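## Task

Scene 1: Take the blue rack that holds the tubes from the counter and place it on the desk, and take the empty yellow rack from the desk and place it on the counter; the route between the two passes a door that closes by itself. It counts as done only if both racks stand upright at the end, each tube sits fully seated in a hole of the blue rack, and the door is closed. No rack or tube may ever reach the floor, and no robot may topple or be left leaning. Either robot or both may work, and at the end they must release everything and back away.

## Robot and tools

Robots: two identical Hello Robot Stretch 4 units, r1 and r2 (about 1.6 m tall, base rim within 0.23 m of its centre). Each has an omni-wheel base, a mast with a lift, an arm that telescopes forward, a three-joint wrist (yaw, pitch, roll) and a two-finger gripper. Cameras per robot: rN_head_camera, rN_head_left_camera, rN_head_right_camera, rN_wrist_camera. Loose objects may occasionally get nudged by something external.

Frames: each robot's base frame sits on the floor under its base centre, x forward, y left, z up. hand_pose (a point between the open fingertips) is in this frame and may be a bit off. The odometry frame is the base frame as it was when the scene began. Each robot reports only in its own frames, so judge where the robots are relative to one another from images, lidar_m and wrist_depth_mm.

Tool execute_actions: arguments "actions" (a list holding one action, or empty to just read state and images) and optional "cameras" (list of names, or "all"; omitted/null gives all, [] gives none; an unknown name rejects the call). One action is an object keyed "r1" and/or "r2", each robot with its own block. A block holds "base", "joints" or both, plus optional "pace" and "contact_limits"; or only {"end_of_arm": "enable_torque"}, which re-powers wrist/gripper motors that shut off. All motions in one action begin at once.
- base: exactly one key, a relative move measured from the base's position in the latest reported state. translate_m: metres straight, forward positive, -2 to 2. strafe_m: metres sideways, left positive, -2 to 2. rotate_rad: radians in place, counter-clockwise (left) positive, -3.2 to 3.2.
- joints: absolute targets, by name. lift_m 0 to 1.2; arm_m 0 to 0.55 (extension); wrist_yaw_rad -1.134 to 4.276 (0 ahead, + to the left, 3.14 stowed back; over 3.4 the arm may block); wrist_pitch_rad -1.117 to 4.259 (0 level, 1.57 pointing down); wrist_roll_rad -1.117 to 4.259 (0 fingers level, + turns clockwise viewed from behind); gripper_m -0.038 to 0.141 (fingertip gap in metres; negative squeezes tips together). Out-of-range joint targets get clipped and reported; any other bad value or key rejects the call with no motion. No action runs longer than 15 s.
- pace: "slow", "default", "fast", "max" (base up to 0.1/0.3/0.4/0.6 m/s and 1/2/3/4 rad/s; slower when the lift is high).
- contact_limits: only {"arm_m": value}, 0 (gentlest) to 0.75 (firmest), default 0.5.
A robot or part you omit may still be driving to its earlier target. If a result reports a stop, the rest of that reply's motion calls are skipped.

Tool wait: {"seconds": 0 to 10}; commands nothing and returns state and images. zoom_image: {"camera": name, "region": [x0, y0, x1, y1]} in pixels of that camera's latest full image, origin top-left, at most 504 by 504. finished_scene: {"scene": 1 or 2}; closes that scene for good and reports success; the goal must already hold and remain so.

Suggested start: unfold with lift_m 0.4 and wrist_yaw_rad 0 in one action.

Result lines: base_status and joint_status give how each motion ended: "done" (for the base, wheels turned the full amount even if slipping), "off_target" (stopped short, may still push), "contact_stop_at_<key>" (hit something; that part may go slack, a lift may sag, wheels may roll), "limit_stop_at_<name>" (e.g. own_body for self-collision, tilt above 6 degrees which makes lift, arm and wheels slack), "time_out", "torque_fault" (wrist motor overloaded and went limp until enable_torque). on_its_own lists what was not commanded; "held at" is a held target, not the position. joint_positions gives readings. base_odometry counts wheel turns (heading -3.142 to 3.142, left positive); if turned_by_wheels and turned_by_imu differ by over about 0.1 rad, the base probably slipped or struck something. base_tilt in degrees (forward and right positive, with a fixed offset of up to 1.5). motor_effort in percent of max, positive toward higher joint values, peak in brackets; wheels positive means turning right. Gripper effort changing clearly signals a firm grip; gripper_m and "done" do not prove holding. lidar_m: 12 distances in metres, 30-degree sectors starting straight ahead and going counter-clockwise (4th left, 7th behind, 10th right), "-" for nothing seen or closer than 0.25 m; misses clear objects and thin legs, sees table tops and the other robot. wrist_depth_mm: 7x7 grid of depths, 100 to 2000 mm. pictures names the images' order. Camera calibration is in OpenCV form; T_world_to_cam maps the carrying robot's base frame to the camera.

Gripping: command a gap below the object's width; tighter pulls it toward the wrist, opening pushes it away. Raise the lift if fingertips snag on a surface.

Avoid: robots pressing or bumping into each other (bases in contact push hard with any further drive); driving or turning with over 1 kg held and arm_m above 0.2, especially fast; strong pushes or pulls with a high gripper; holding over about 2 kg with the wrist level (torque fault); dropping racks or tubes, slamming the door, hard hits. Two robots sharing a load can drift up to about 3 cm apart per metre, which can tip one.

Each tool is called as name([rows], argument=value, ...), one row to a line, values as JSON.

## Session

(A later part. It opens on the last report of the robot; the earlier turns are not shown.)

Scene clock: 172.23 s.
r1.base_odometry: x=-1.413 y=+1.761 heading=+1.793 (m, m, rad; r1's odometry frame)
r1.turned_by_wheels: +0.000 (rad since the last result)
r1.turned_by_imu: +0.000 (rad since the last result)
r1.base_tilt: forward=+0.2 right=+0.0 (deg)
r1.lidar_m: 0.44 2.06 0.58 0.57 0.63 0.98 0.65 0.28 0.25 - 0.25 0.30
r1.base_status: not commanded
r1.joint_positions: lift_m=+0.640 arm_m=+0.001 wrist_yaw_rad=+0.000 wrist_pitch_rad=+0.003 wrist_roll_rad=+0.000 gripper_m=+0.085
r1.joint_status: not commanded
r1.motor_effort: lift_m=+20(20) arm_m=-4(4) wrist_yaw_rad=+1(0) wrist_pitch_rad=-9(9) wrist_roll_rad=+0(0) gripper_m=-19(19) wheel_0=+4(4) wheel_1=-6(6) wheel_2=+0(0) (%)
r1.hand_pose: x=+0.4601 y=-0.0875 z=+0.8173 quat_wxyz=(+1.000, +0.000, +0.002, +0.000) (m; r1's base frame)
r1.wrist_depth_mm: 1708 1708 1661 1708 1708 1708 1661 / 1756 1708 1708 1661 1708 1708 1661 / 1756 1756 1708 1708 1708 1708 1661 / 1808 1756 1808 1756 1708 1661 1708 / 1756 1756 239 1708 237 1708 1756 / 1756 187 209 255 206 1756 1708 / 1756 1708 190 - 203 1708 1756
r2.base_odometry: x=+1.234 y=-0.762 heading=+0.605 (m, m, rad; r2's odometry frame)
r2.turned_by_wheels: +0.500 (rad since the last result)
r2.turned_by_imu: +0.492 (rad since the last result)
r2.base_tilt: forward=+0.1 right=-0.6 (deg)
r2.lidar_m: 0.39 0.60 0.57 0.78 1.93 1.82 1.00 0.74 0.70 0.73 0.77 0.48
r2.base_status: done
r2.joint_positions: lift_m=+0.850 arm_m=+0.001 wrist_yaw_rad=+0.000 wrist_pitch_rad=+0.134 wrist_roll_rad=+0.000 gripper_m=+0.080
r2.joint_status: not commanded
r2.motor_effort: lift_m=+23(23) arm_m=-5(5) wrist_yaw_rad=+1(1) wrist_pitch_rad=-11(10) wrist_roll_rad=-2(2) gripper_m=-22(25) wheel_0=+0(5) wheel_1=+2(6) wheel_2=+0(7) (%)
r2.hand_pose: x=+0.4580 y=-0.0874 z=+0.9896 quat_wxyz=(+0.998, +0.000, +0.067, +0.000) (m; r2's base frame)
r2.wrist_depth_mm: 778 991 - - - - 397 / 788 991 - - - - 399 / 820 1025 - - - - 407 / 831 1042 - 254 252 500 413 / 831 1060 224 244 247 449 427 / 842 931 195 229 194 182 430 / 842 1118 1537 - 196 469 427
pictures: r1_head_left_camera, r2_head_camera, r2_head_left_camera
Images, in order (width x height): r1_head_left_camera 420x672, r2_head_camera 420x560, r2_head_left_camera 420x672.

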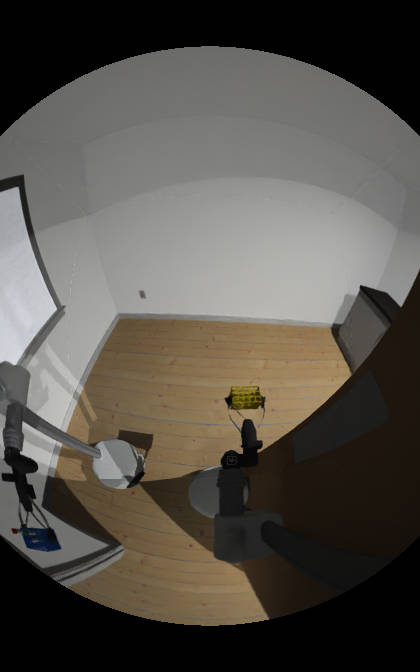

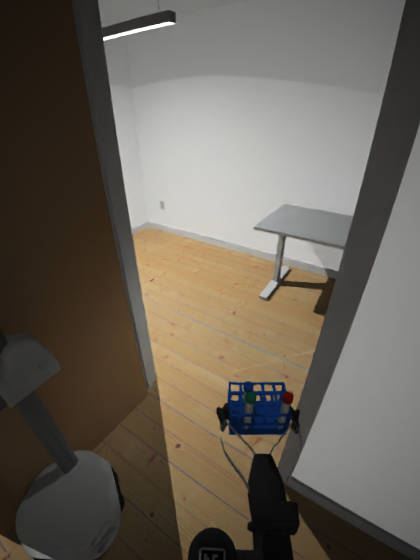

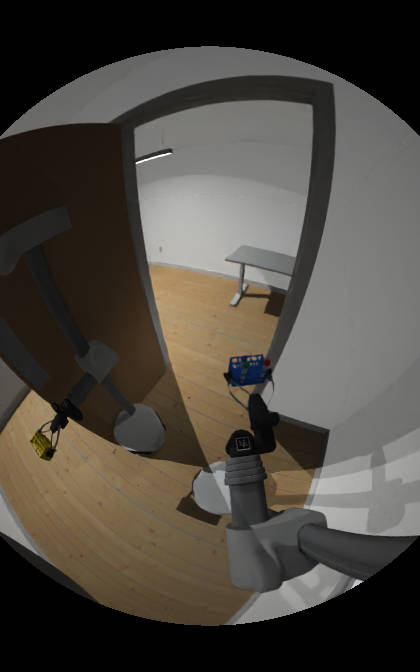

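execute_actions([
  {"r2":{"base":{"translate_m":1.0}}},
], cameras=[])

execute_actions([
  {"r2":{"base":{"rotate_rad":-0.56}}},
], cameras=["r2_head_left_camera","r2_head_camera"])

Scene clock: 185.63 s.
r1.base_odometry: x=-1.413 y=+1.761 heading=+1.793 (m, m, rad; r1's odometry frame)
r1.turned_by_wheels: +0.000 (rad since the last result)
r1.turned_by_imu: +0.001 (rad since the last result)
r1.base_tilt: forward=+0.1 right=+0.0 (deg)
r1.lidar_m: 0.44 2.07 1.51 1.49 0.95 0.61 0.62 0.27 0.25 - 0.25 0.30
r1.base_status: not commanded
r1.joint_positions: lift_m=+0.640 arm_m=+0.001 wrist_yaw_rad=+0.000 wrist_pitch_rad=+0.003 wrist_roll_rad=+0.000 gripper_m=+0.085
r1.joint_status: not commanded
r1.motor_effort: lift_m=+20(20) arm_m=-4(4) wrist_yaw_rad=+0(0) wrist_pitch_rad=-9(9) wrist_roll_rad=+0(0) gripper_m=-20(18) wheel_0=+4(4) wheel_1=-6(6) wheel_2=+0(0) (%)
r1.hand_pose: x=+0.4601 y=-0.0875 z=+0.8173 quat_wxyz=(+1.000, +0.000, +0.002, +0.000) (m; r1's base frame)
r1.wrist_depth_mm: 1708 1756 1756 1708 1661 1661 1661 / 1756 1756 1756 1708 1708 1661 1661 / 1756 1756 1708 1708 1708 1708 1661 / 1756 1708 1708 1708 1756 1708 1708 / 1808 1756 239 1756 237 1708 1708 / 1808 187 209 254 206 1708 1708 / 1756 1756 190 - 203 1661 1708
r2.base_odometry: x=+2.056 y=-0.193 heading=+0.605 (m, m, rad; r2's odometry frame)
r2.turned_by_wheels: +0.000 (rad since the last result)
r2.turned_by_imu: +0.003 (rad since the last result)
r2.base_tilt: forward=+0.1 right=-0.6 (deg)
r2.lidar_m: 0.38 2.62 0.45 0.44 0.57 0.61 1.75 0.42 0.39 1.26 1.26 0.44
r2.base_status: done
r2.joint_positions: lift_m=+0.850 arm_m=+0.001 wrist_yaw_rad=+0.000 wrist_pitch_rad=+0.134 wrist_roll_rad=+0.000 gripper_m=+0.080
r2.joint_status: not commanded
r2.motor_effort: lift_m=+23(23) arm_m=-5(5) wrist_yaw_rad=+2(2) wrist_pitch_rad=-10(10) wrist_roll_rad=-2(2) gripper_m=-23(27) wheel_0=+1(3) wheel_1=-1(4) wheel_2=+0(9) (%)
r2.hand_pose: x=+0.4580 y=-0.0874 z=+0.9896 quat_wxyz=(+0.998, +0.000, +0.067, +0.000) (m; r2's base frame)
r2.wrist_depth_mm: - - - - 1756 1576 1397 / - - - - 1808 1576 1430 / - - - - 1808 1576 1430 / - - - 218 253 1618 1499 / - - 224 244 246 1205 1281 / - 1983 194 228 193 182 931 / 1708 1756 1576 - 195 1661 1499
pictures: none
No camera images: the call's "cameras" was empty. Leave "cameras" out to get every camera's image.

Scene clock: 186.97 s.
r1.base_odometry: x=-1.413 y=+1.761 heading=+1.793 (m, m, rad; r1's odometry frame)
r1.turned_by_wheels: +0.000 (rad since the last result)
r1.turned_by_imu: +0.000 (rad since the last result)
r1.base_tilt: forward=+0.1 right=-0.1 (deg)
r1.lidar_m: 0.44 2.05 1.50 1.49 0.94 0.61 0.64 0.28 0.25 - 0.25 0.31
r1.base_status: not commanded
r1.joint_positions: lift_m=+0.640 arm_m=+0.001 wrist_yaw_rad=+0.000 wrist_pitch_rad=+0.003 wrist_roll_rad=+0.000 gripper_m=+0.085
r1.joint_status: not commanded
r1.motor_effort: lift_m=+20(20) arm_m=-3(4) wrist_yaw_rad=+0(1) wrist_pitch_rad=-9(9) wrist_roll_rad=+1(0) gripper_m=-20(18) wheel_0=+4(4) wheel_1=-6(6) wheel_2=+0(0) (%)
r1.hand_pose: x=+0.4601 y=-0.0875 z=+0.8173 quat_wxyz=(+1.000, +0.000, +0.002, +0.000) (m; r1's base frame)
r1.wrist_depth_mm: 1708 1756 1708 1708 1708 1708 1708 / 1756 1708 1708 1756 1756 1661 1661 / 1756 1756 1708 1661 1661 1708 1708 / 1756 1708 1756 1756 1708 1708 1661 / 1756 1756 239 1756 237 1708 1661 / 1808 187 209 254 206 1708 1708 / 1756 1756 190 - 202 1708 1708
r2.base_odometry: x=+2.056 y=-0.193 heading=+0.045 (m, m, rad; r2's odometry frame)
r2.turned_by_wheels: -0.560 (rad since the last result)
r2.turned_by_imu: -0.550 (rad since the last result)
r2.base_tilt: forward=+0.1 right=-0.6 (deg)
r2.lidar_m: 0.40 1.25 2.63 0.47 0.47 0.58 0.60 1.75 1.28 0.35 1.25 0.45
r2.base_status: done
r2.joint_positions: lift_m=+0.850 arm_m=+0.001 wrist_yaw_rad=+0.000 wrist_pitch_rad=+0.134 wrist_roll_rad=+0.000 gripper_m=+0.080
r2.joint_status: not commanded
r2.motor_effort: lift_m=+23(23) arm_m=-5(5) wrist_yaw_rad=+3(4) wrist_pitch_rad=-10(10) wrist_roll_rad=-2(2) gripper_m=-22(29) wheel_0=-2(5) wheel_1=+1(5) wheel_2=+0(2) (%)
r2.hand_pose: x=+0.4580 y=-0.0875 z=+0.9896 quat_wxyz=(+0.998, +0.000, +0.067, +0.000) (m; r2's base frame)
r2.wrist_depth_mm: 1661 1708 1708 1756 1708 1708 1618 / 1756 1708 1756 1756 1756 1756 1576 / 1808 1808 1808 1808 1808 1808 1618 / 1863 1808 1863 257 252 1863 1537 / 1863 1863 224 244 246 1205 1255 / 1921 1921 195 228 193 182 1576 / 1708 1708 1464 - 196 1708 1499
pictures: r2_head_camera, r2_head_left_camera
Images, in order (width x height): r2_head_camera 420x560, r2_head_left_camera 420x672.

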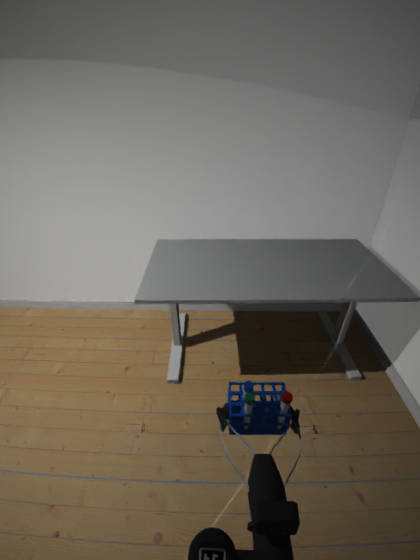

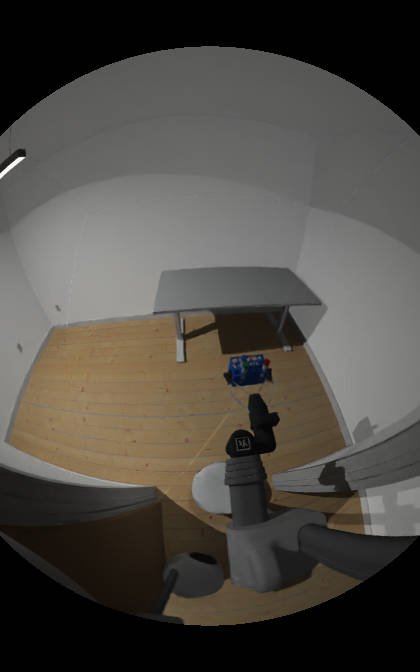

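execute_actions([
  {"r1":{"base":{"translate_m":0.55},"joints":{"lift_m":0.82},"pace":"slow"},"r2":{"base":{"translate_m":0.75},"joints":{"lift_m":0.70,"arm_m":0.17}}},
], cameras=["r1_head_right_camera","r2_wrist_camera","r2_head_camera"])

Scene clock: 198.63 s.
r1.base_odometry: x=-1.534 y=+2.298 heading=+1.793 (m, m, rad; r1's odometry frame)
r1.turned_by_wheels: +0.000 (rad since the last result)
r1.turned_by_imu: +0.001 (rad since the last result)
r1.base_tilt: forward=+0.1 right=+0.0 (deg)
r1.lidar_m: 0.45 1.50 1.49 1.44 1.57 1.24 1.20 1.26 1.73 1.65 1.73 1.47
r1.base_status: done
r1.joint_positions: lift_m=+0.820 arm_m=+0.001 wrist_yaw_rad=+0.000 wrist_pitch_rad=+0.003 wrist_roll_rad=+0.000 gripper_m=+0.085
r1.joint_status: all done
r1.motor_effort: lift_m=+23(24) arm_m=-4(4) wrist_yaw_rad=+0(2) wrist_pitch_rad=-10(9) wrist_roll_rad=+0(0) gripper_m=-19(18) wheel_0=+3(6) wheel_1=+3(6) wheel_2=-3(13) (%)
r1.hand_pose: x=+0.4601 y=-0.0874 z=+0.9970 quat_wxyz=(+1.000, +0.000, +0.002, +0.000) (m; r1's base frame)
r1.wrist_depth_mm: 1182 1182 1182 1160 1160 1160 1160 / 1182 1160 1160 1160 1160 1160 1160 / 1182 1182 1160 1205 1160 1160 1160 / 1205 1182 1182 1160 1160 1160 1160 / 1205 1182 238 1182 237 1160 1160 / 1229 186 210 254 206 1160 1160 / 1205 1205 191 - 202 1182 1160
r2.base_odometry: x=+2.805 y=-0.160 heading=+0.045 (m, m, rad; r2's odometry frame)
r2.turned_by_wheels: +0.000 (rad since the last result)
r2.turned_by_imu: +0.002 (rad since the last result)
r2.base_tilt: forward=+0.1 right=-0.6 (deg)
r2.lidar_m: 0.44 0.47 1.76 2.53 1.05 0.85 0.76 0.81 0.99 1.18 0.71 0.49
r2.base_status: done
r2.joint_positions: lift_m=+0.700 arm_m=+0.169 wrist_yaw_rad=+0.000 wrist_pitch_rad=+0.134 wrist_roll_rad=+0.000 gripper_m=+0.080
r2.joint_status: all done
r2.motor_effort: lift_m=+19(22) arm_m=+5(5) wrist_yaw_rad=+2(3) wrist_pitch_rad=-10(10) wrist_roll_rad=-2(2) gripper_m=-25(24) wheel_0=+0(4) wheel_1=-1(5) wheel_2=+0(9) (%)
r2.hand_pose: x=+0.6259 y=-0.0874 z=+0.8399 quat_wxyz=(+0.998, +0.000, +0.067, +0.000) (m; r2's base frame)
r2.wrist_depth_mm: 820 842 854 831 842 831 842 / 854 842 866 854 854 866 854 / 878 878 878 891 866 891 891 / 891 891 891 257 253 891 904 / 603 621 223 244 246 699 707 / 413 368 194 229 193 182 462 / 317 320 294 - 196 338 336
pictures: r1_head_right_camera, r2_head_camera, r2_wrist_camera
camera_calibration (this result's frames):
r2_wrist_camera: T_world_to_cam=[[0.0401729, -0.999156, 0.00856173, -0.108823], [-0.148456, -0.014442, -0.988814, 0.974186], [0.988103, 0.0384525, -0.148911, -0.260929], [0, 0, 0, 1]] pos_world=[0.40682, -0.0846282, 0.925365]
Images, in order (width x height): r1_head_right_camera 420x672, r2_head_camera 420x560, r2_wrist_camera 616x392.

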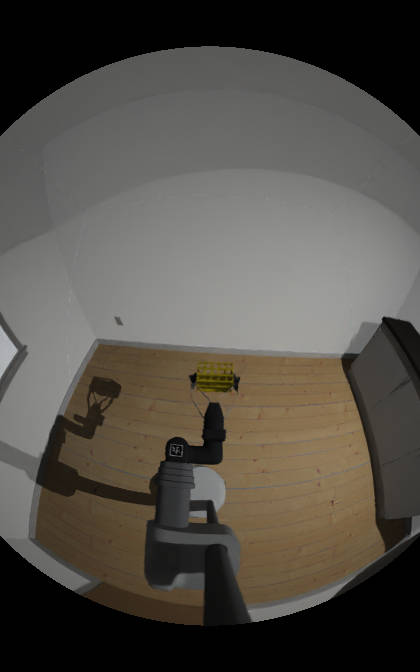

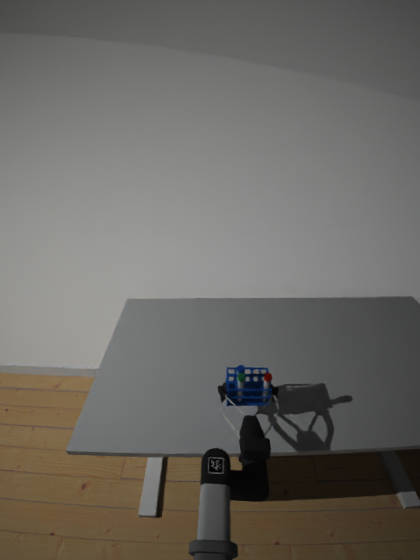

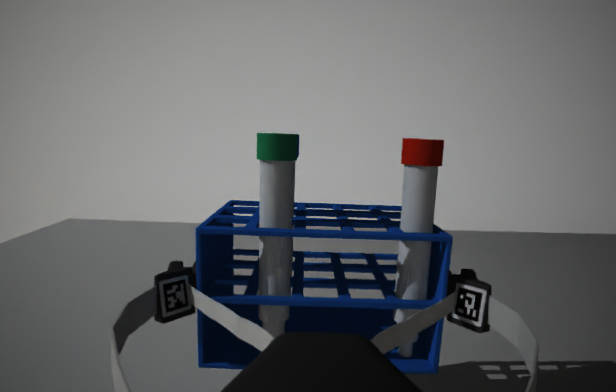

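execute_actions([
  {"r1":{"base":{"rotate_rad":-1.56}},"r2":{"joints":{"lift_m":0.624}}},
], cameras=["r2_wrist_camera","r1_head_camera"])

Scene clock: 204.80 s.
r1.base_odometry: x=-1.534 y=+2.298 heading=+0.233 (m, m, rad; r1's odometry frame)
r1.turned_by_wheels: -1.560 (rad since the last result)
r1.turned_by_imu: -1.590 (rad since the last result)
r1.base_tilt: forward=+0.0 right=-0.1 (deg)
r1.lidar_m: 0.44 1.74 1.46 1.40 1.50 1.50 1.45 1.58 1.24 1.20 1.26 1.71
r1.base_status: done
r1.joint_positions: lift_m=+0.820 arm_m=+0.001 wrist_yaw_rad=+0.000 wrist_pitch_rad=+0.003 wrist_roll_rad=+0.000 gripper_m=+0.085
r1.joint_status: not commanded
r1.motor_effort: lift_m=+23(23) arm_m=-4(4) wrist_yaw_rad=-1(3) wrist_pitch_rad=-9(9) wrist_roll_rad=+0(0) gripper_m=-18(18) wheel_0=+0(8) wheel_1=+1(8) wheel_2=+2(8) (%)
r1.hand_pose: x=+0.4601 y=-0.0874 z=+0.9971 quat_wxyz=(+1.000, +0.000, +0.002, +0.000) (m; r1's base frame)
r1.wrist_depth_mm: 1983 - - - - - 1661 / 1983 - - - - 1983 1618 / - - - - - - 1661 / 1863 - - - - - 1618 / 1464 1430 239 1430 237 - 1618 / 1430 186 209 254 206 1983 1661 / 1464 1430 190 - 203 1921 1576
r2.base_odometry: x=+2.805 y=-0.160 heading=+0.045 (m, m, rad; r2's odometry frame)
r2.turned_by_wheels: +0.000 (rad since the last result)
r2.turned_by_imu: +0.001 (rad since the last result)
r2.base_tilt: forward=+0.0 right=-0.6 (deg)
r2.lidar_m: 0.46 0.48 1.78 2.52 1.06 0.84 0.78 0.81 1.00 1.19 0.72 0.50
r2.base_status: not commanded
r2.joint_positions: lift_m=+0.624 arm_m=+0.169 wrist_yaw_rad=+0.000 wrist_pitch_rad=+0.134 wrist_roll_rad=+0.000 gripper_m=+0.080
r2.joint_status: all done
r2.motor_effort: lift_m=+18(19) arm_m=+5(5) wrist_yaw_rad=+2(2) wrist_pitch_rad=-10(11) wrist_roll_rad=-2(2) gripper_m=-29(22) wheel_0=+0(0) wheel_1=-1(1) wheel_2=+0(0) (%)
r2.hand_pose: x=+0.6259 y=-0.0874 z=+0.7640 quat_wxyz=(+0.998, +0.000, +0.067, +0.000) (m; r2's base frame)
r2.wrist_depth_mm: 831 842 854 831 842 842 854 / 854 854 854 854 866 866 854 / 878 891 866 878 878 891 878 / 699 723 768 257 253 891 904 / 373 387 224 245 247 433 442 / 256 230 195 228 193 182 286 / 198 199 193 - 195 209 211
pictures: r1_head_camera, r2_wrist_camera
camera_calibration (this result's frames):
r2_wrist_camera: T_world_to_cam=[[0.0401729, -0.999156, 0.00856194, -0.108173], [-0.148456, -0.0144423, -0.988814, 0.899111], [0.988103, 0.0384525, -0.148911, -0.272236], [0, 0, 0, 1]] pos_world=[0.406821, -0.0846282, 0.84944]
Images, in order (width x height): r1_head_camera 420x560, r2_wrist_camera 616x392.

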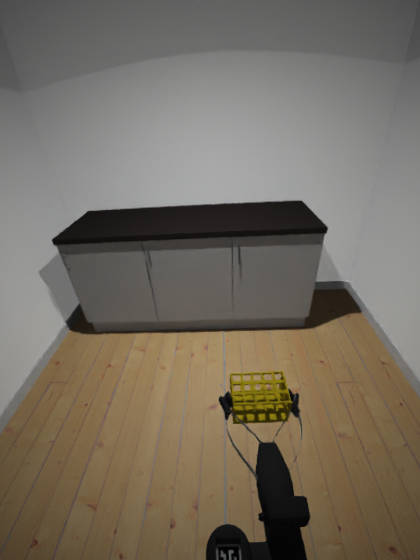

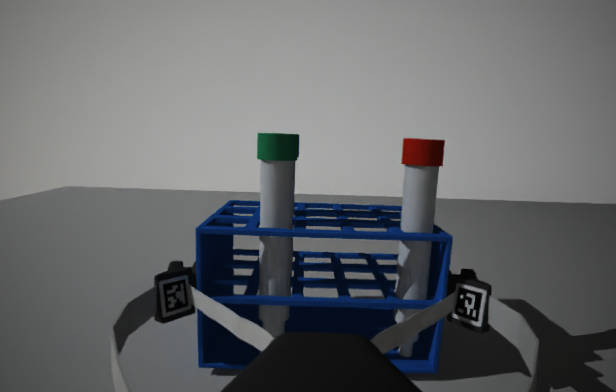

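execute_actions([
  {"r1":{"base":{"translate_m":1.15},"pace":"fast"},"r2":{"joints":{"lift_m":0.620},"pace":"slow"}},
], cameras=[])

execute_actions([
  {"r1":{"joints":{"arm_m":0.17}},"r2":{"joints":{"gripper_m":0.141}}},
], cameras=["r2_wrist_camera","r1_head_camera","r1_wrist_camera"])

Scene clock: 212.67 s.
r1.base_odometry: x=-0.415 y=+2.564 heading=+0.233 (m, m, rad; r1's odometry frame)
r1.turned_by_wheels: +0.000 (rad since the last result)
r1.turned_by_imu: +0.001 (rad since the last result)
r1.base_tilt: forward=+0.1 right=+0.0 (deg)
r1.lidar_m: 0.45 0.53 0.73 1.36 1.43 2.04 2.64 1.71 1.30 1.26 0.70 0.51
r1.base_status: done
r1.joint_positions: lift_m=+0.820 arm_m=+0.001 wrist_yaw_rad=+0.000 wrist_pitch_rad=+0.003 wrist_roll_rad=+0.000 gripper_m=+0.085
r1.joint_status: not commanded
r1.motor_effort: lift_m=+22(23) arm_m=-4(4) wrist_yaw_rad=-1(1) wrist_pitch_rad=-9(8) wrist_roll_rad=+0(0) gripper_m=-19(18) wheel_0=+1(6) wheel_1=+1(7) wheel_2=-1(11) (%)
r1.hand_pose: x=+0.4601 y=-0.0874 z=+0.9971 quat_wxyz=(+1.000, +0.000, +0.002, +0.000) (m; r1's base frame)
r1.wrist_depth_mm: 904 891 891 878 878 866 854 / 904 891 891 866 866 878 866 / 891 891 891 878 878 866 866 / 904 891 891 891 878 866 866 / 778 788 239 585 238 778 750 / 410 186 209 254 206 345 404 / 286 281 190 - 203 277 283
r2.base_odometry: x=+2.805 y=-0.160 heading=+0.045 (m, m, rad; r2's odometry frame)
r2.turned_by_wheels: +0.000 (rad since the last result)
r2.turned_by_imu: +0.002 (rad since the last result)
r2.base_tilt: forward=+0.0 right=-0.6 (deg)
r2.lidar_m: 0.47 0.48 1.77 2.50 1.08 0.83 0.79 0.82 1.04 1.19 0.72 0.51
r2.base_status: not commanded
r2.joint_positions: lift_m=+0.620 arm_m=+0.169 wrist_yaw_rad=+0.000 wrist_pitch_rad=+0.134 wrist_roll_rad=+0.000 gripper_m=+0.080
r2.joint_status: all done
r2.motor_effort: lift_m=+18(18) arm_m=+5(5) wrist_yaw_rad=+2(2) wrist_pitch_rad=-10(10) wrist_roll_rad=-2(2) gripper_m=-26(21) wheel_0=+0(1) wheel_1=-1(1) wheel_2=+0(0) (%)
r2.hand_pose: x=+0.6259 y=-0.0874 z=+0.7600 quat_wxyz=(+0.998, +0.000, +0.067, +0.000) (m; r2's base frame)
r2.wrist_depth_mm: 842 842 842 854 842 831 831 / 854 866 854 854 854 842 866 / 866 891 878 866 866 891 891 / 676 699 741 257 253 904 904 / 364 373 224 244 246 421 433 / 248 224 195 228 193 183 277 / 191 193 191 - 193 203 204
pictures: none
No camera images: the call's "cameras" was empty. Leave "cameras" out to get every camera's image.

Scene clock: 214.30 s.
r1.base_odometry: x=-0.415 y=+2.564 heading=+0.233 (m, m, rad; r1's odometry frame)
r1.turned_by_wheels: +0.000 (rad since the last result)
r1.turned_by_imu: +0.000 (rad since the last result)
r1.base_tilt: forward=+0.1 right=+0.1 (deg)
r1.lidar_m: 0.50 0.53 0.74 1.35 1.44 2.03 2.63 1.75 1.29 1.25 0.70 0.51
r1.base_status: not commanded
r1.joint_positions: lift_m=+0.820 arm_m=+0.169 wrist_yaw_rad=+0.000 wrist_pitch_rad=+0.003 wrist_roll_rad=+0.000 gripper_m=+0.085
r1.joint_status: all done
r1.motor_effort: lift_m=+22(22) arm_m=+6(6) wrist_yaw_rad=+0(1) wrist_pitch_rad=-9(9) wrist_roll_rad=+1(0) gripper_m=-18(19) wheel_0=+1(1) wheel_1=+1(1) wheel_2=-1(1) (%)
r1.hand_pose: x=+0.6285 y=-0.0874 z=+0.9971 quat_wxyz=(+1.000, +0.000, +0.002, +0.000) (m; r1's base frame)
r1.wrist_depth_mm: 741 723 715 707 699 699 699 / 732 723 723 723 707 707 699 / 732 723 723 723 715 707 691 / 732 723 723 715 715 707 699 / 741 723 239 574 237 699 707 / 404 186 210 254 206 340 402 / 282 278 190 - 203 274 289
r2.base_odometry: x=+2.805 y=-0.160 heading=+0.045 (m, m, rad; r2's odometry frame)
r2.turned_by_wheels: +0.000 (rad since the last result)
r2.turned_by_imu: +0.000 (rad since the last result)
r2.base_tilt: forward=+0.1 right=-0.6 (deg)
r2.lidar_m: 0.46 0.48 1.77 2.51 1.06 0.85 0.78 0.80 0.97 1.16 0.71 0.53
r2.base_status: not commanded
r2.joint_positions: lift_m=+0.620 arm_m=+0.169 wrist_yaw_rad=+0.000 wrist_pitch_rad=+0.132 wrist_roll_rad=+0.000 gripper_m=+0.141
r2.joint_status: all done
r2.motor_effort: lift_m=+18(18) arm_m=+5(5) wrist_yaw_rad=+2(2) wrist_pitch_rad=-6(10) wrist_roll_rad=-2(2) gripper_m=+2(23) wheel_0=+0(0) wheel_1=-1(1) wheel_2=+0(0) (%)
r2.hand_pose: x=+0.6260 y=-0.0874 z=+0.7604 quat_wxyz=(+0.998, +0.000, +0.066, +0.000) (m; r2's base frame)
r2.wrist_depth_mm: 831 831 854 842 831 854 842 / 854 854 854 866 854 866 842 / 878 878 878 866 891 878 878 / 676 723 759 271 271 891 904 / 364 377 221 227 208 427 433 / 250 240 224 206 202 211 278 / 193 193 198 - 204 205 217
pictures: r1_head_camera, r1_wrist_camera, r2_wrist_camera
camera_calibration (this result's frames):
r1_wrist_camera: T_world_to_cam=[[-0.00911183, -0.999645, 0.0250438, -0.117341], [0.00715418, -0.0251093, -0.999659, 1.046], [0.999933, -0.00892956, 0.00738043, -0.411066], [0, 0, 0, 1]] pos_world=[0.402486, -0.0947058, 1.05161]
r2_wrist_camera: T_world_to_cam=[[0.0401619, -0.999156, 0.00861416, -0.108177], [-0.147198, -0.0144434, -0.989002, 0.894888], [0.988291, 0.0384522, -0.147654, -0.273899], [0, 0, 0, 1]] pos_world=[0.406762, -0.0846282, 0.845535]
Images, in order (width x height): r1_head_camera 420x560, r1_wrist_camera 616x392, r2_wrist_camera 616x392.

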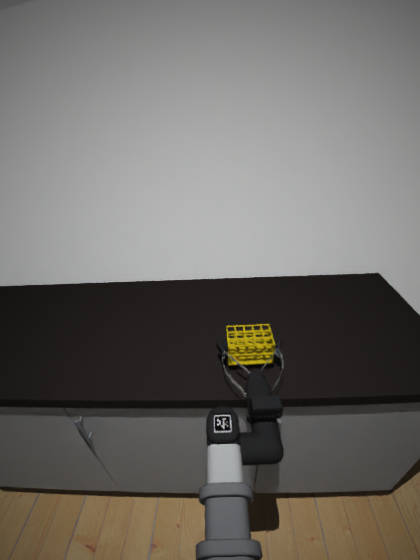

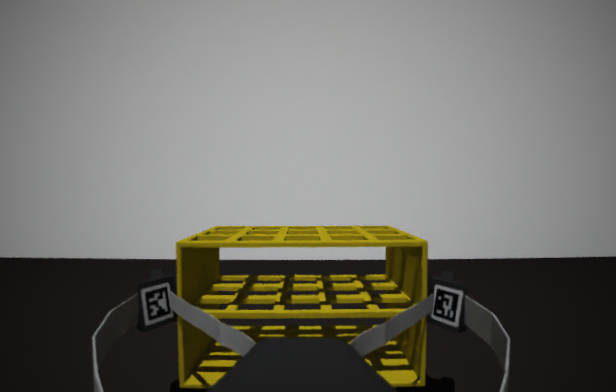

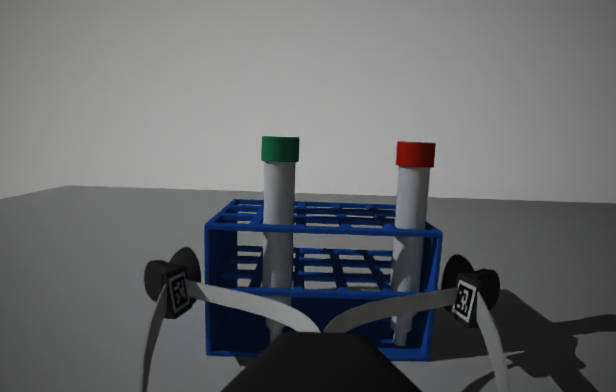

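execute_actions([
  {"r1":{"joints":{"lift_m":0.786}},"r2":{"base":{"translate_m":-0.2},"joints":{"arm_m":0}}},
], cameras=["r2_wrist_camera"])

execute_actions([
  {"r1":{"joints":{"gripper_m":0.141}},"r2":{"base":{"rotate_rad":2.3},"pace":"fast"}},
], cameras=["r2_head_left_camera","r1_wrist_camera"])

execute_actions([
  {"r1":{"base":{"translate_m":-0.25},"joints":{"arm_m":0},"pace":"fast"}},
], cameras=["r2_head_left_camera","r1_head_camera","r1_wrist_camera","r2_head_right_camera"])

Scene clock: 219.17 s.
r1.base_odometry: x=-0.415 y=+2.564 heading=+0.233 (m, m, rad; r1's odometry frame)
r1.turned_by_wheels: +0.000 (rad since the last result)
r1.turned_by_imu: +0.000 (rad since the last result)
r1.base_tilt: forward=+0.2 right=+0.0 (deg)
r1.lidar_m: 0.49 0.53 0.73 1.34 1.45 2.04 2.64 1.73 1.29 1.25 0.69 0.53
r1.base_status: not commanded
r1.joint_positions: lift_m=+0.786 arm_m=+0.169 wrist_yaw_rad=+0.000 wrist_pitch_rad=+0.003 wrist_roll_rad=+0.000 gripper_m=+0.085
r1.joint_status: all done
r1.motor_effort: lift_m=+17(22) arm_m=+6(6) wrist_yaw_rad=-2(2) wrist_pitch_rad=-9(9) wrist_roll_rad=+0(0) gripper_m=-20(19) wheel_0=+1(1) wheel_1=+1(1) wheel_2=-1(1) (%)
r1.hand_pose: x=+0.6285 y=-0.0874 z=+0.9635 quat_wxyz=(+1.000, +0.000, +0.002, +0.000) (m; r1's base frame)
r1.wrist_depth_mm: 732 723 715 715 707 707 691 / 741 723 715 715 707 707 699 / 732 732 723 715 715 715 699 / 732 732 723 723 707 707 707 / 585 591 238 433 238 574 559 / 307 186 209 255 206 257 301 / 213 210 191 - 190 208 212
r2.base_odometry: x=+2.606 y=-0.168 heading=+0.045 (m, m, rad; r2's odometry frame)
r2.turned_by_wheels: +0.000 (rad since the last result)
r2.turned_by_imu: +0.001 (rad since the last result)
r2.base_tilt: forward=+0.0 right=-0.6 (deg)
r2.lidar_m: 0.65 0.68 2.01 2.37 0.78 0.63 0.59 0.60 0.74 1.19 1.02 0.69
r2.base_status: done
r2.joint_positions: lift_m=+0.620 arm_m=+0.001 wrist_yaw_rad=+0.000 wrist_pitch_rad=+0.132 wrist_roll_rad=+0.000 gripper_m=+0.141
r2.joint_status: all done
r2.motor_effort: lift_m=+18(18) arm_m=-5(5) wrist_yaw_rad=+2(2) wrist_pitch_rad=-6(7) wrist_roll_rad=-2(2) gripper_m=+0(1) wheel_0=-1(5) wheel_1=+1(6) wheel_2=+0(9) (%)
r2.hand_pose: x=+0.4580 y=-0.0875 z=+0.7604 quat_wxyz=(+0.998, +0.000, +0.066, +0.000) (m; r2's base frame)
r2.wrist_depth_mm: 1182 1182 1182 1160 1205 1205 1229 / 1229 1205 1229 1205 1205 1205 1205 / 1255 1229 1229 1229 1255 1229 1229 / 707 723 768 661 854 917 991 / 1281 452 455 512 530 466 496 / 1336 854 1336 1308 1308 211 1336 / 1308 1308 1336 - 1397 1336 1336
pictures: r2_wrist_camera
camera_calibration (this result's frames):
r2_wrist_camera: T_world_to_cam=[[0.0398712, -0.999168, 0.00861035, -0.10138], [-0.147295, -0.0144003, -0.988988, 0.870176], [0.988289, 0.0381638, -0.147747, -0.10787], [0, 0, 0, 1]] pos_world=[0.238821, -0.0846477, 0.845529]
Images, in order (width x height): r2_wrist_camera 616x392.

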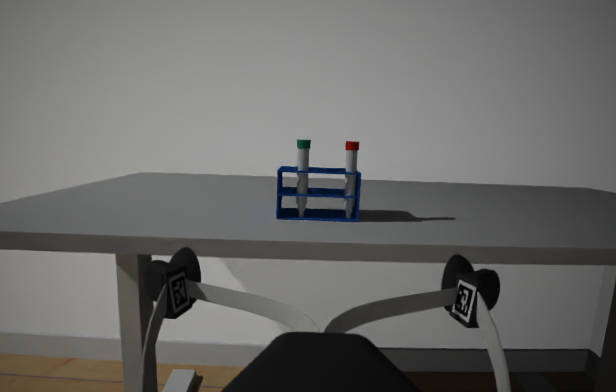

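Scene clock: 221.30 s.
r1.base_odometry: x=-0.415 y=+2.564 heading=+0.233 (m, m, rad; r1's odometry frame)
r1.turned_by_wheels: +0.000 (rad since the last result)
r1.turned_by_imu: +0.000 (rad since the last result)
r1.base_tilt: forward=+0.1 right=+0.0 (deg)
r1.lidar_m: 0.50 0.53 0.74 1.35 1.43 2.05 2.64 1.73 1.28 1.26 0.70 0.52
r1.base_status: not commanded
r1.joint_positions: lift_m=+0.786 arm_m=+0.169 wrist_yaw_rad=+0.000 wrist_pitch_rad=+0.003 wrist_roll_rad=+0.000 gripper_m=+0.141
r1.joint_status: all done
r1.motor_effort: lift_m=+17(17) arm_m=+6(6) wrist_yaw_rad=+0(0) wrist_pitch_rad=-7(8) wrist_roll_rad=+0(1) gripper_m=+1(23) wheel_0=+1(1) wheel_1=+1(0) wheel_2=-1(1) (%)
r1.hand_pose: x=+0.6285 y=-0.0874 z=+0.9637 quat_wxyz=(+1.000, +0.000, +0.001, +0.000) (m; r1's base frame)
r1.wrist_depth_mm: 723 723 723 723 715 707 699 / 732 723 715 715 715 707 707 / 732 732 723 732 707 699 699 / 741 732 723 723 715 707 707 / 591 591 271 273 273 585 569 / 309 262 218 215 219 262 303 / 214 212 207 - 206 210 213
r2.base_odometry: x=+2.606 y=-0.168 heading=+2.345 (m, m, rad; r2's odometry frame)
r2.turned_by_wheels: +2.300 (rad since the last result)
r2.turned_by_imu: +2.260 (rad since the last result)
r2.base_tilt: forward=+0.1 right=-0.6 (deg)
r2.lidar_m: 0.71 0.59 0.58 0.65 0.95 1.19 0.80 0.66 0.63 0.72 2.56 1.28
r2.base_status: done
r2.joint_positions: lift_m=+0.620 arm_m=+0.001 wrist_yaw_rad=+0.000 wrist_pitch_rad=+0.132 wrist_roll_rad=+0.000 gripper_m=+0.141
r2.joint_status: not commanded
r2.motor_effort: lift_m=+19(19) arm_m=-5(5) wrist_yaw_rad=+2(1) wrist_pitch_rad=-7(7) wrist_roll_rad=-2(2) gripper_m=-1(2) wheel_0=+1(7) wheel_1=+0(7) wheel_2=+2(13) (%)
r2.hand_pose: x=+0.4581 y=-0.0874 z=+0.7603 quat_wxyz=(+0.998, +0.000, +0.066, +0.000) (m; r2's base frame)
r2.wrist_depth_mm: 421 496 504 640 854 1336 1863 / 433 504 512 654 891 1366 1808 / 436 512 530 676 917 1464 1863 / 439 521 544 691 960 1618 1921 / 449 517 544 715 991 1661 1921 / 462 521 554 683 960 211 1921 / 462 544 574 - 1205 1430 1537
pictures: r1_wrist_camera, r2_head_left_camera
camera_calibration (this result's frames):
r1_wrist_camera: T_world_to_cam=[[-0.00912582, -0.999645, 0.0250383, -0.116489], [0.00770048, -0.0251088, -0.999655, 1.01219], [0.999929, -0.00892987, 0.00792689, -0.411345], [0, 0, 0, 1]] pos_world=[0.402458, -0.0947059, 1.01802]
Images, in order (width x height): r1_wrist_camera 616x392, r2_head_left_camera 420x672.

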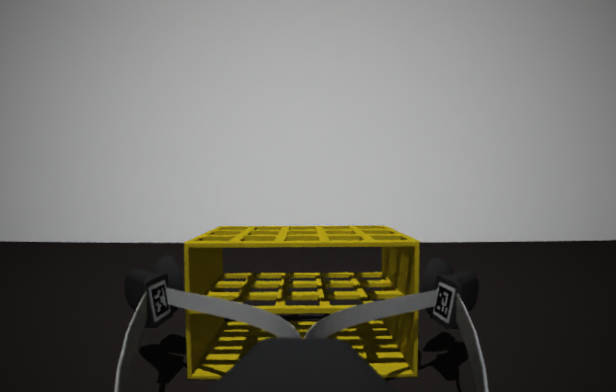

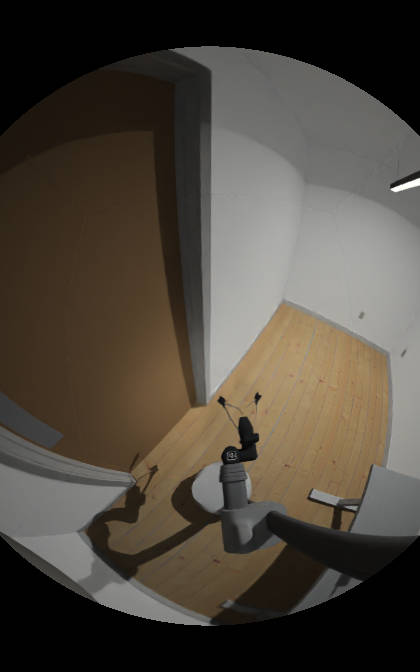

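Scene clock: 223.27 s.
r1.base_odometry: x=-0.659 y=+2.506 heading=+0.233 (m, m, rad; r1's odometry frame)
r1.turned_by_wheels: +0.000 (rad since the last result)
r1.turned_by_imu: +0.000 (rad since the last result)
r1.base_tilt: forward=+0.1 right=+0.0 (deg)
r1.lidar_m: 0.73 0.79 1.11 1.36 1.45 2.05 2.38 1.70 1.28 1.24 1.33 0.78
r1.base_status: done
r1.joint_positions: lift_m=+0.786 arm_m=+0.001 wrist_yaw_rad=+0.000 wrist_pitch_rad=+0.002 wrist_roll_rad=+0.000 gripper_m=+0.141
r1.joint_status: all done
r1.motor_effort: lift_m=+18(18) arm_m=-5(6) wrist_yaw_rad=-1(2) wrist_pitch_rad=-6(7) wrist_roll_rad=+1(1) gripper_m=+0(0) wheel_0=-1(9) wheel_1=-2(7) wheel_2=+0(16) (%)
r1.hand_pose: x=+0.4603 y=-0.0875 z=+0.9637 quat_wxyz=(+1.000, +0.000, +0.001, +0.000) (m; r1's base frame)
r1.wrist_depth_mm: 1182 1160 1118 1118 1118 1118 1098 / 1160 1138 1160 1118 1118 1098 1098 / 1182 1160 1138 1138 1138 1118 1118 / 1160 1138 1138 1160 1138 1118 1138 / 597 603 609 609 597 591 580 / 539 517 517 539 512 530 530 / 539 544 539 - 539 535 535
r2.base_odometry: x=+2.606 y=-0.168 heading=+2.345 (m, m, rad; r2's odometry frame)
r2.turned_by_wheels: +0.000 (rad since the last result)
r2.turned_by_imu: +0.001 (rad since the last result)
r2.base_tilt: forward=+0.1 right=-0.6 (deg)
r2.lidar_m: 0.70 0.58 0.57 0.63 0.91 1.18 0.82 0.68 0.65 0.71 2.55 1.30
r2.base_status: not commanded
r2.joint_positions: lift_m=+0.620 arm_m=+0.001 wrist_yaw_rad=+0.000 wrist_pitch_rad=+0.132 wrist_roll_rad=+0.000 gripper_m=+0.141
r2.joint_status: not commanded
r2.motor_effort: lift_m=+19(19) arm_m=-5(5) wrist_yaw_rad=+1(1) wrist_pitch_rad=-6(6) wrist_roll_rad=-2(2) gripper_m=-4(2) wheel_0=+1(1) wheel_1=+0(0) wheel_2=+2(2) (%)
r2.hand_pose: x=+0.4581 y=-0.0874 z=+0.7603 quat_wxyz=(+0.998, +0.000, +0.066, +0.000) (m; r2's base frame)
r2.wrist_depth_mm: 421 496 504 634 854 1336 1808 / 427 504 517 654 904 1397 1863 / 436 512 530 676 917 1430 1863 / 449 512 535 699 960 1576 1863 / 449 517 544 715 1008 1618 1921 / 459 517 554 683 946 211 1863 / 462 549 574 - 1160 1464 1499
pictures: r1_head_camera, r1_wrist_camera, r2_head_left_camera, r2_head_right_camera
camera_calibration (this result's frames):
r1_wrist_camera: T_world_to_cam=[[-0.00947768, -0.999642, 0.0250344, -0.117959], [0.00796946, -0.0251103, -0.999653, 1.01343], [0.999923, -0.00927488, 0.00820459, -0.243465], [0, 0, 0, 1]] pos_world=[0.234252, -0.0947275, 1.01803]
Images, in order (width x height): r1_head_camera 420x560, r1_wrist_camera 616x392, r2_head_left_camera 420x672, r2_head_right_camera 420x672.

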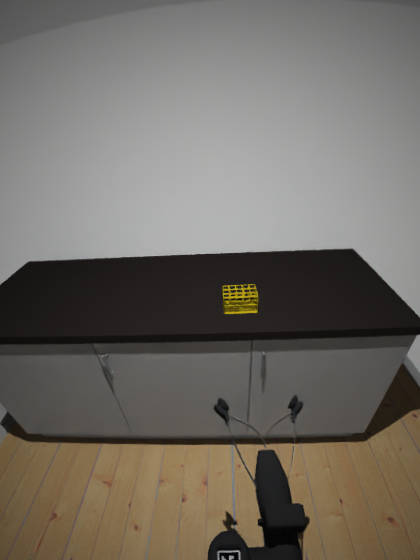

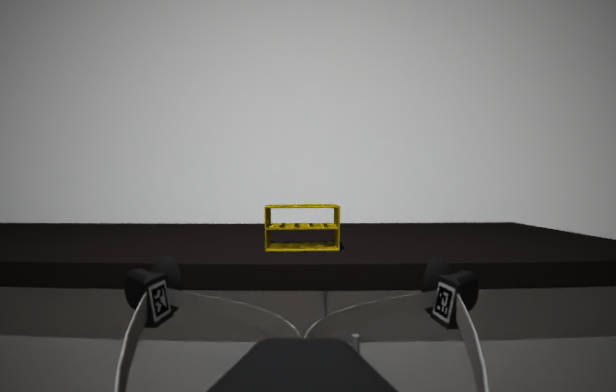

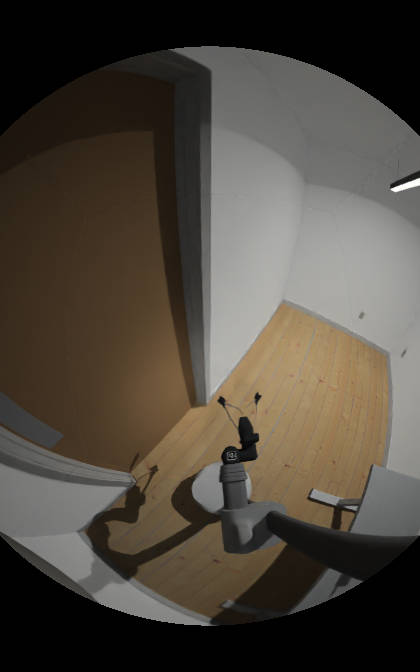

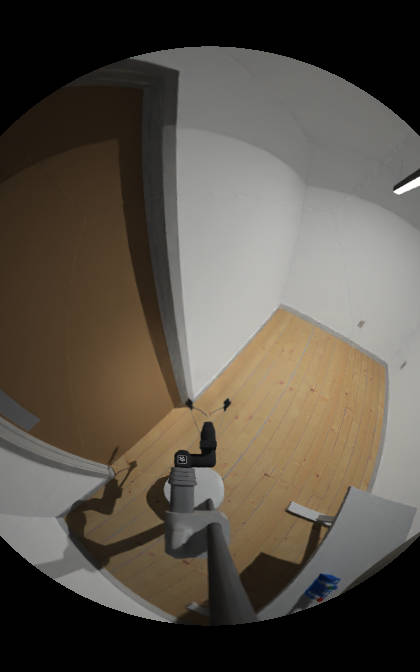

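finished_scene(scene=1)

The scene is finished: the task was done.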